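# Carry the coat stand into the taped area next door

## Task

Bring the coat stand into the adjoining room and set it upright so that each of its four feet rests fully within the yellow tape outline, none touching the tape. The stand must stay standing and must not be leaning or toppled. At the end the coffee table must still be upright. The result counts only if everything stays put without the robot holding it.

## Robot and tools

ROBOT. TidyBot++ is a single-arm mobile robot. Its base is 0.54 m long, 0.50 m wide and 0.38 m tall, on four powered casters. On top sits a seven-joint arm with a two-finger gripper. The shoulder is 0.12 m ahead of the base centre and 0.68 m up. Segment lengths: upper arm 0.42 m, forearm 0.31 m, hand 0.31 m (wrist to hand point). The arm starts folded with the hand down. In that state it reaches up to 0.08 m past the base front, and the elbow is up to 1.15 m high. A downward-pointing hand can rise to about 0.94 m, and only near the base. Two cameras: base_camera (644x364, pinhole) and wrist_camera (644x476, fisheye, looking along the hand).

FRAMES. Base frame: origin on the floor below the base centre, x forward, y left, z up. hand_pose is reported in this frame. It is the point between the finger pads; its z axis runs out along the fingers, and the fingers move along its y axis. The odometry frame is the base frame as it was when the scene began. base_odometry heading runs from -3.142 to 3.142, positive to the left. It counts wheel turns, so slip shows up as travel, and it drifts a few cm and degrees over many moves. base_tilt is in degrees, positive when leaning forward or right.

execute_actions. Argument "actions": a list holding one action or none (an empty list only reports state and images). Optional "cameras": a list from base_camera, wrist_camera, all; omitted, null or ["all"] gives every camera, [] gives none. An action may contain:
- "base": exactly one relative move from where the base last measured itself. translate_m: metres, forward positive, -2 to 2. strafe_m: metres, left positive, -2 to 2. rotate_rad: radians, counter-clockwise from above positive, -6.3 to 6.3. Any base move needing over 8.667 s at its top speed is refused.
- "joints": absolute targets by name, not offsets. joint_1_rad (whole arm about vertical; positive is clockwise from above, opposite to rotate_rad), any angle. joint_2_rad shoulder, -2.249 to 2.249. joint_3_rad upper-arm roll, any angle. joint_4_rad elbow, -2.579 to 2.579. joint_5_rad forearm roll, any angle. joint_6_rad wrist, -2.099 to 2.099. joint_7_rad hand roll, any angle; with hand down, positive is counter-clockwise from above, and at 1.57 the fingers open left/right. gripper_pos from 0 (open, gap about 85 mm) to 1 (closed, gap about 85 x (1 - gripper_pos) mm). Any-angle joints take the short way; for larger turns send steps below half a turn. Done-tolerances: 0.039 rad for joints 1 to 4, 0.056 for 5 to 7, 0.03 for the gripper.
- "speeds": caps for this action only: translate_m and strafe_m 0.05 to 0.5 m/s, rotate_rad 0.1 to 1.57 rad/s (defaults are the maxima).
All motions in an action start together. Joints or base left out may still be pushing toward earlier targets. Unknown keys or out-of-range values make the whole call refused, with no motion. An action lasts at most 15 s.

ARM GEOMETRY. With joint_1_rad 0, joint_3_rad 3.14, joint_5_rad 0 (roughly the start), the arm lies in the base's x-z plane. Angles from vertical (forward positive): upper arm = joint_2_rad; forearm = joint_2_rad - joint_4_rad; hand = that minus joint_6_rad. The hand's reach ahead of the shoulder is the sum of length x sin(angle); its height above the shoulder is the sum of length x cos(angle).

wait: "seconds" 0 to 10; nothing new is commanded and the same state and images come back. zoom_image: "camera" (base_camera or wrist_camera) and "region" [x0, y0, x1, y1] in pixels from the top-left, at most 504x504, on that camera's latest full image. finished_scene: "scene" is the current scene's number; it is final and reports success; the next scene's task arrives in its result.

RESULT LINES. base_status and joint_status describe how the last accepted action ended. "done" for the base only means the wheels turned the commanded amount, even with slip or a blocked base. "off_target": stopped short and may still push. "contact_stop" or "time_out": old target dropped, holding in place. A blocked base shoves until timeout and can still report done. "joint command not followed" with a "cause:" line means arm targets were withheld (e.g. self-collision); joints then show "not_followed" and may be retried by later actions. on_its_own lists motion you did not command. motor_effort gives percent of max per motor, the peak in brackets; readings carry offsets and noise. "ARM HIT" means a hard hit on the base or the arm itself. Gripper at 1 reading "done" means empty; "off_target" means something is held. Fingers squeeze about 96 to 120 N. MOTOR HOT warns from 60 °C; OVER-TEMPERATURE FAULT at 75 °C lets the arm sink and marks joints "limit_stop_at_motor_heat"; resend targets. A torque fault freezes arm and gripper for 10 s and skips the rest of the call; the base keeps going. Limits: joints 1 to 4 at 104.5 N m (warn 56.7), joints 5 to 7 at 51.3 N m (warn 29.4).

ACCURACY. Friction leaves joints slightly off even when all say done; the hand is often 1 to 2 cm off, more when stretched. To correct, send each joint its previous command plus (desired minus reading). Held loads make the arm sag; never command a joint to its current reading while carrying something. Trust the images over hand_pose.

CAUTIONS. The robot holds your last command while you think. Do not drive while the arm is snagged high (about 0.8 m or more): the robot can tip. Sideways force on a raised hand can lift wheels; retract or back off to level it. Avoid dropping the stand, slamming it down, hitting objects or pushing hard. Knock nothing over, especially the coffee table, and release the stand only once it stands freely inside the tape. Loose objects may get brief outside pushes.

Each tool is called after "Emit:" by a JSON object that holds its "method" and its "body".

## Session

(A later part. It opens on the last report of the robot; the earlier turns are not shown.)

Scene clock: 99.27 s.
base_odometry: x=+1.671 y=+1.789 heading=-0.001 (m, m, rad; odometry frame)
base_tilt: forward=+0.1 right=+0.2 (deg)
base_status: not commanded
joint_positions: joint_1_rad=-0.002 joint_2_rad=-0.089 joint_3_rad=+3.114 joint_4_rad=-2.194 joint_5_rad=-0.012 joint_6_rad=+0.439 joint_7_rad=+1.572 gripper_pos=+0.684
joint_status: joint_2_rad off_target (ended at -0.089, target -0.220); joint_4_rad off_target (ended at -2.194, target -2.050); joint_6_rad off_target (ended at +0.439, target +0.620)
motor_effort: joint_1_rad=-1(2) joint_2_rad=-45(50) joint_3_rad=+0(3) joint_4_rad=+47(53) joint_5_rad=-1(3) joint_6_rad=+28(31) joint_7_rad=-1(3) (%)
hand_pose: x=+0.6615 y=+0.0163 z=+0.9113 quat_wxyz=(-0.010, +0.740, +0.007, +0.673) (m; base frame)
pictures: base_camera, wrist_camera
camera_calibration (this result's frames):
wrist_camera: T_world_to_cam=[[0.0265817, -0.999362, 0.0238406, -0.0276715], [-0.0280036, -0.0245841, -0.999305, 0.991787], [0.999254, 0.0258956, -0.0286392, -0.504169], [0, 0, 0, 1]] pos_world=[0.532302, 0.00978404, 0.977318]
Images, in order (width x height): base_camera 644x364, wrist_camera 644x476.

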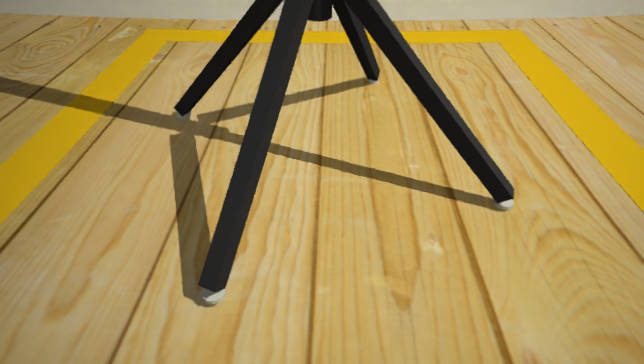

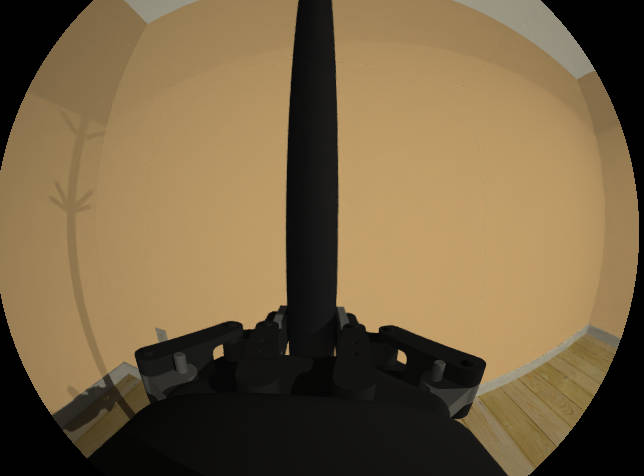

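Nearly on the floor, well centred. Settle, release.

Emit:
{"method": "execute_actions", "body": {"actions": [{"joints":{"joint_2_rad":-0.14,"joint_4_rad":-2.25,"joint_6_rad":0.62}}]}}

Emit:
{"method": "execute_actions", "body": {"actions": [{"joints":{"gripper_pos":0}}]}}

Emit:
{"method": "execute_actions", "body": {"actions": [{"base":{"translate_m":-0.45},"speeds":{"translate_m":0.3}}]}}

Scene clock: 103.80 s.
base_odometry: x=+1.671 y=+1.789 heading=-0.001 (m, m, rad; odometry frame)
base_tilt: forward=+0.2 right=+0.2 (deg)
base_status: not commanded
joint_positions: joint_1_rad=-0.006 joint_2_rad=-0.099 joint_3_rad=+3.110 joint_4_rad=-2.267 joint_5_rad=-0.011 joint_6_rad=+0.541 joint_7_rad=+1.572 gripper_pos=+0.684
joint_status: joint_2_rad off_target (ended at -0.099, target -0.140); joint_6_rad off_target (ended at +0.541, target +0.620); the others done
motor_effort: joint_1_rad=+0(3) joint_2_rad=-26(44) joint_3_rad=+0(4) joint_4_rad=+24(47) joint_5_rad=-2(3) joint_6_rad=+13(28) joint_7_rad=-1(2) (%)
hand_pose: x=+0.6474 y=+0.0202 z=+0.9060 quat_wxyz=(-0.012, +0.727, +0.010, +0.687) (m; base frame)
pictures: base_camera, wrist_camera
camera_calibration (this result's frames):
wrist_camera: T_world_to_cam=[[0.0335336, -0.999101, 0.0259303, -0.0296729], [0.0108406, -0.0255798, -0.999614, 0.961314], [0.999379, 0.0338017, 0.0099731, -0.525567], [0, 0, 0, 1]] pos_world=[0.515814, 0.012709, 0.966954]
Images, in order (width x height): base_camera 644x364, wrist_camera 644x476.

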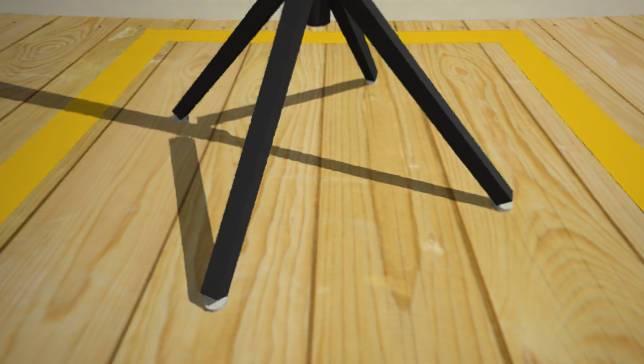

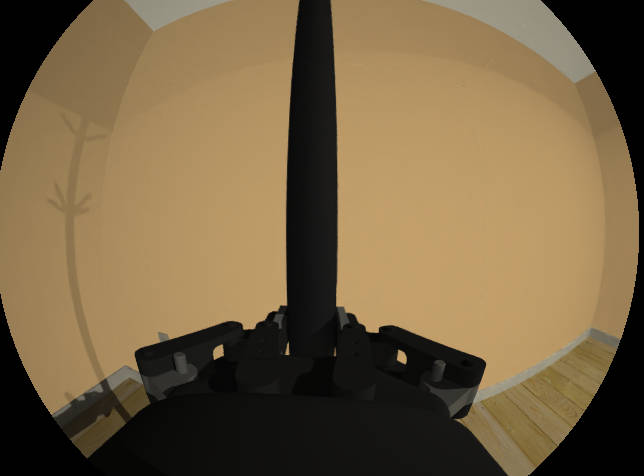

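Scene clock: 104.90 s.
base_odometry: x=+1.671 y=+1.789 heading=-0.001 (m, m, rad; odometry frame)
base_tilt: forward=+0.2 right=+0.2 (deg)
base_status: not commanded
joint_positions: joint_1_rad=-0.005 joint_2_rad=-0.141 joint_3_rad=+3.111 joint_4_rad=-2.249 joint_5_rad=-0.011 joint_6_rad=+0.585 joint_7_rad=+1.572 gripper_pos=+0.000
joint_status: all done
on_its_own: joint_2_rad moved -0.042 to your old target -0.140
motor_effort: joint_1_rad=-1(1) joint_2_rad=-15(26) joint_3_rad=+0(2) joint_4_rad=+20(25) joint_5_rad=+0(3) joint_6_rad=+7(13) joint_7_rad=+1(2) (%)
hand_pose: x=+0.6402 y=+0.0193 z=+0.9525 quat_wxyz=(-0.012, +0.690, +0.009, +0.724) (m; base frame)
pictures: base_camera, wrist_camera
camera_calibration (this result's frames):
wrist_camera: T_world_to_cam=[[0.0288366, -0.999225, 0.0267785, -0.0293736], [0.115383, -0.0232831, -0.993048, 0.934663], [0.992902, 0.0317259, 0.114622, -0.614301], [0, 0, 0, 1]] pos_world=[0.502944, 0.0119004, 0.999364]
Images, in order (width x height): base_camera 644x364, wrist_camera 644x476.

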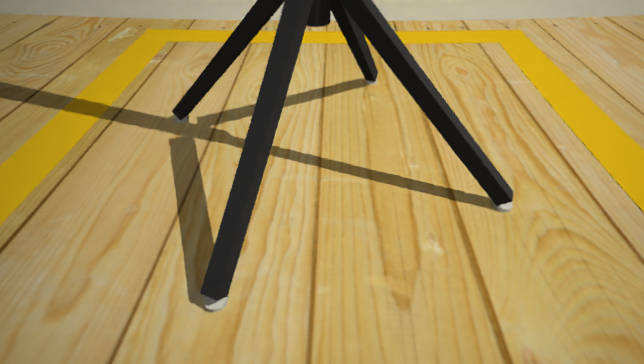

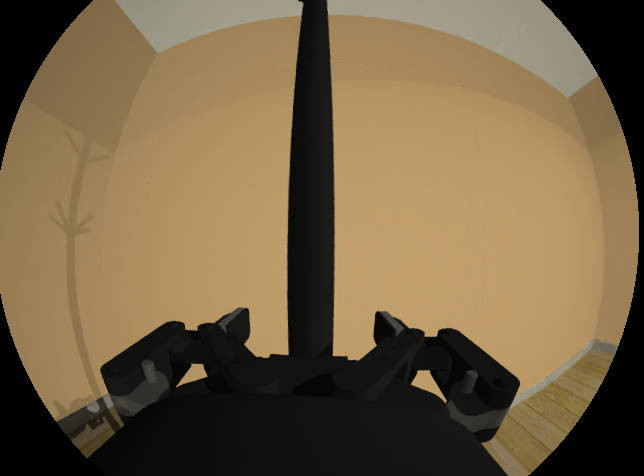

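Scene clock: 107.37 s.
base_odometry: x=+1.221 y=+1.790 heading=-0.001 (m, m, rad; odometry frame)
base_tilt: forward=+0.2 right=+0.2 (deg)
base_status: done
joint_positions: joint_1_rad=-0.005 joint_2_rad=-0.141 joint_3_rad=+3.111 joint_4_rad=-2.249 joint_5_rad=-0.011 joint_6_rad=+0.586 joint_7_rad=+1.572 gripper_pos=+0.000
joint_status: not commanded
motor_effort: joint_1_rad=+0(0) joint_2_rad=-16(18) joint_3_rad=+1(1) joint_4_rad=+20(20) joint_5_rad=+0(0) joint_6_rad=+7(8) joint_7_rad=+1(1) (%)
hand_pose: x=+0.6402 y=+0.0193 z=+0.9526 quat_wxyz=(-0.012, +0.690, +0.009, +0.724) (m; base frame)
pictures: base_camera, wrist_camera
camera_calibration (this result's frames):
wrist_camera: T_world_to_cam=[[0.0288319, -0.999225, 0.02678, -0.0293735], [0.115541, -0.0232801, -0.99303, 0.934616], [0.992884, 0.0317251, 0.11478, -0.614427], [0, 0, 0, 1]] pos_world=[0.502916, 0.0119, 0.999412]
Images, in order (width x height): base_camera 644x364, wrist_camera 644x476.

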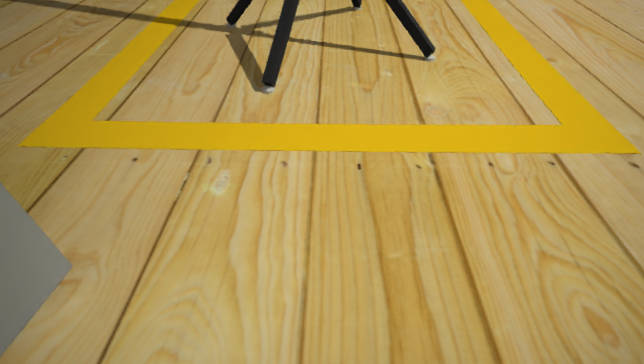

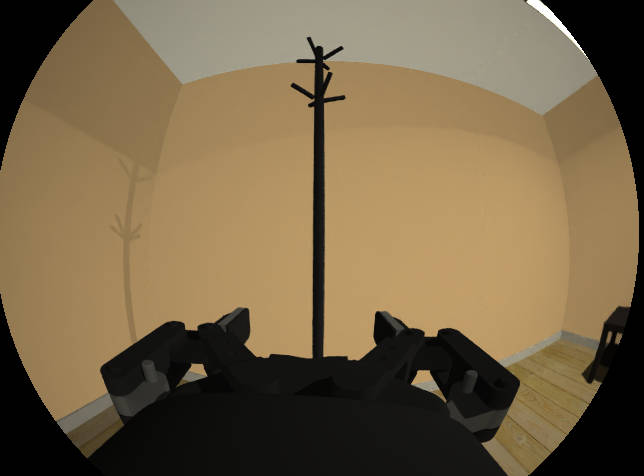

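Emit:
{"method": "finished_scene", "body": {"scene": 1}}

The scene is finished: the task was done.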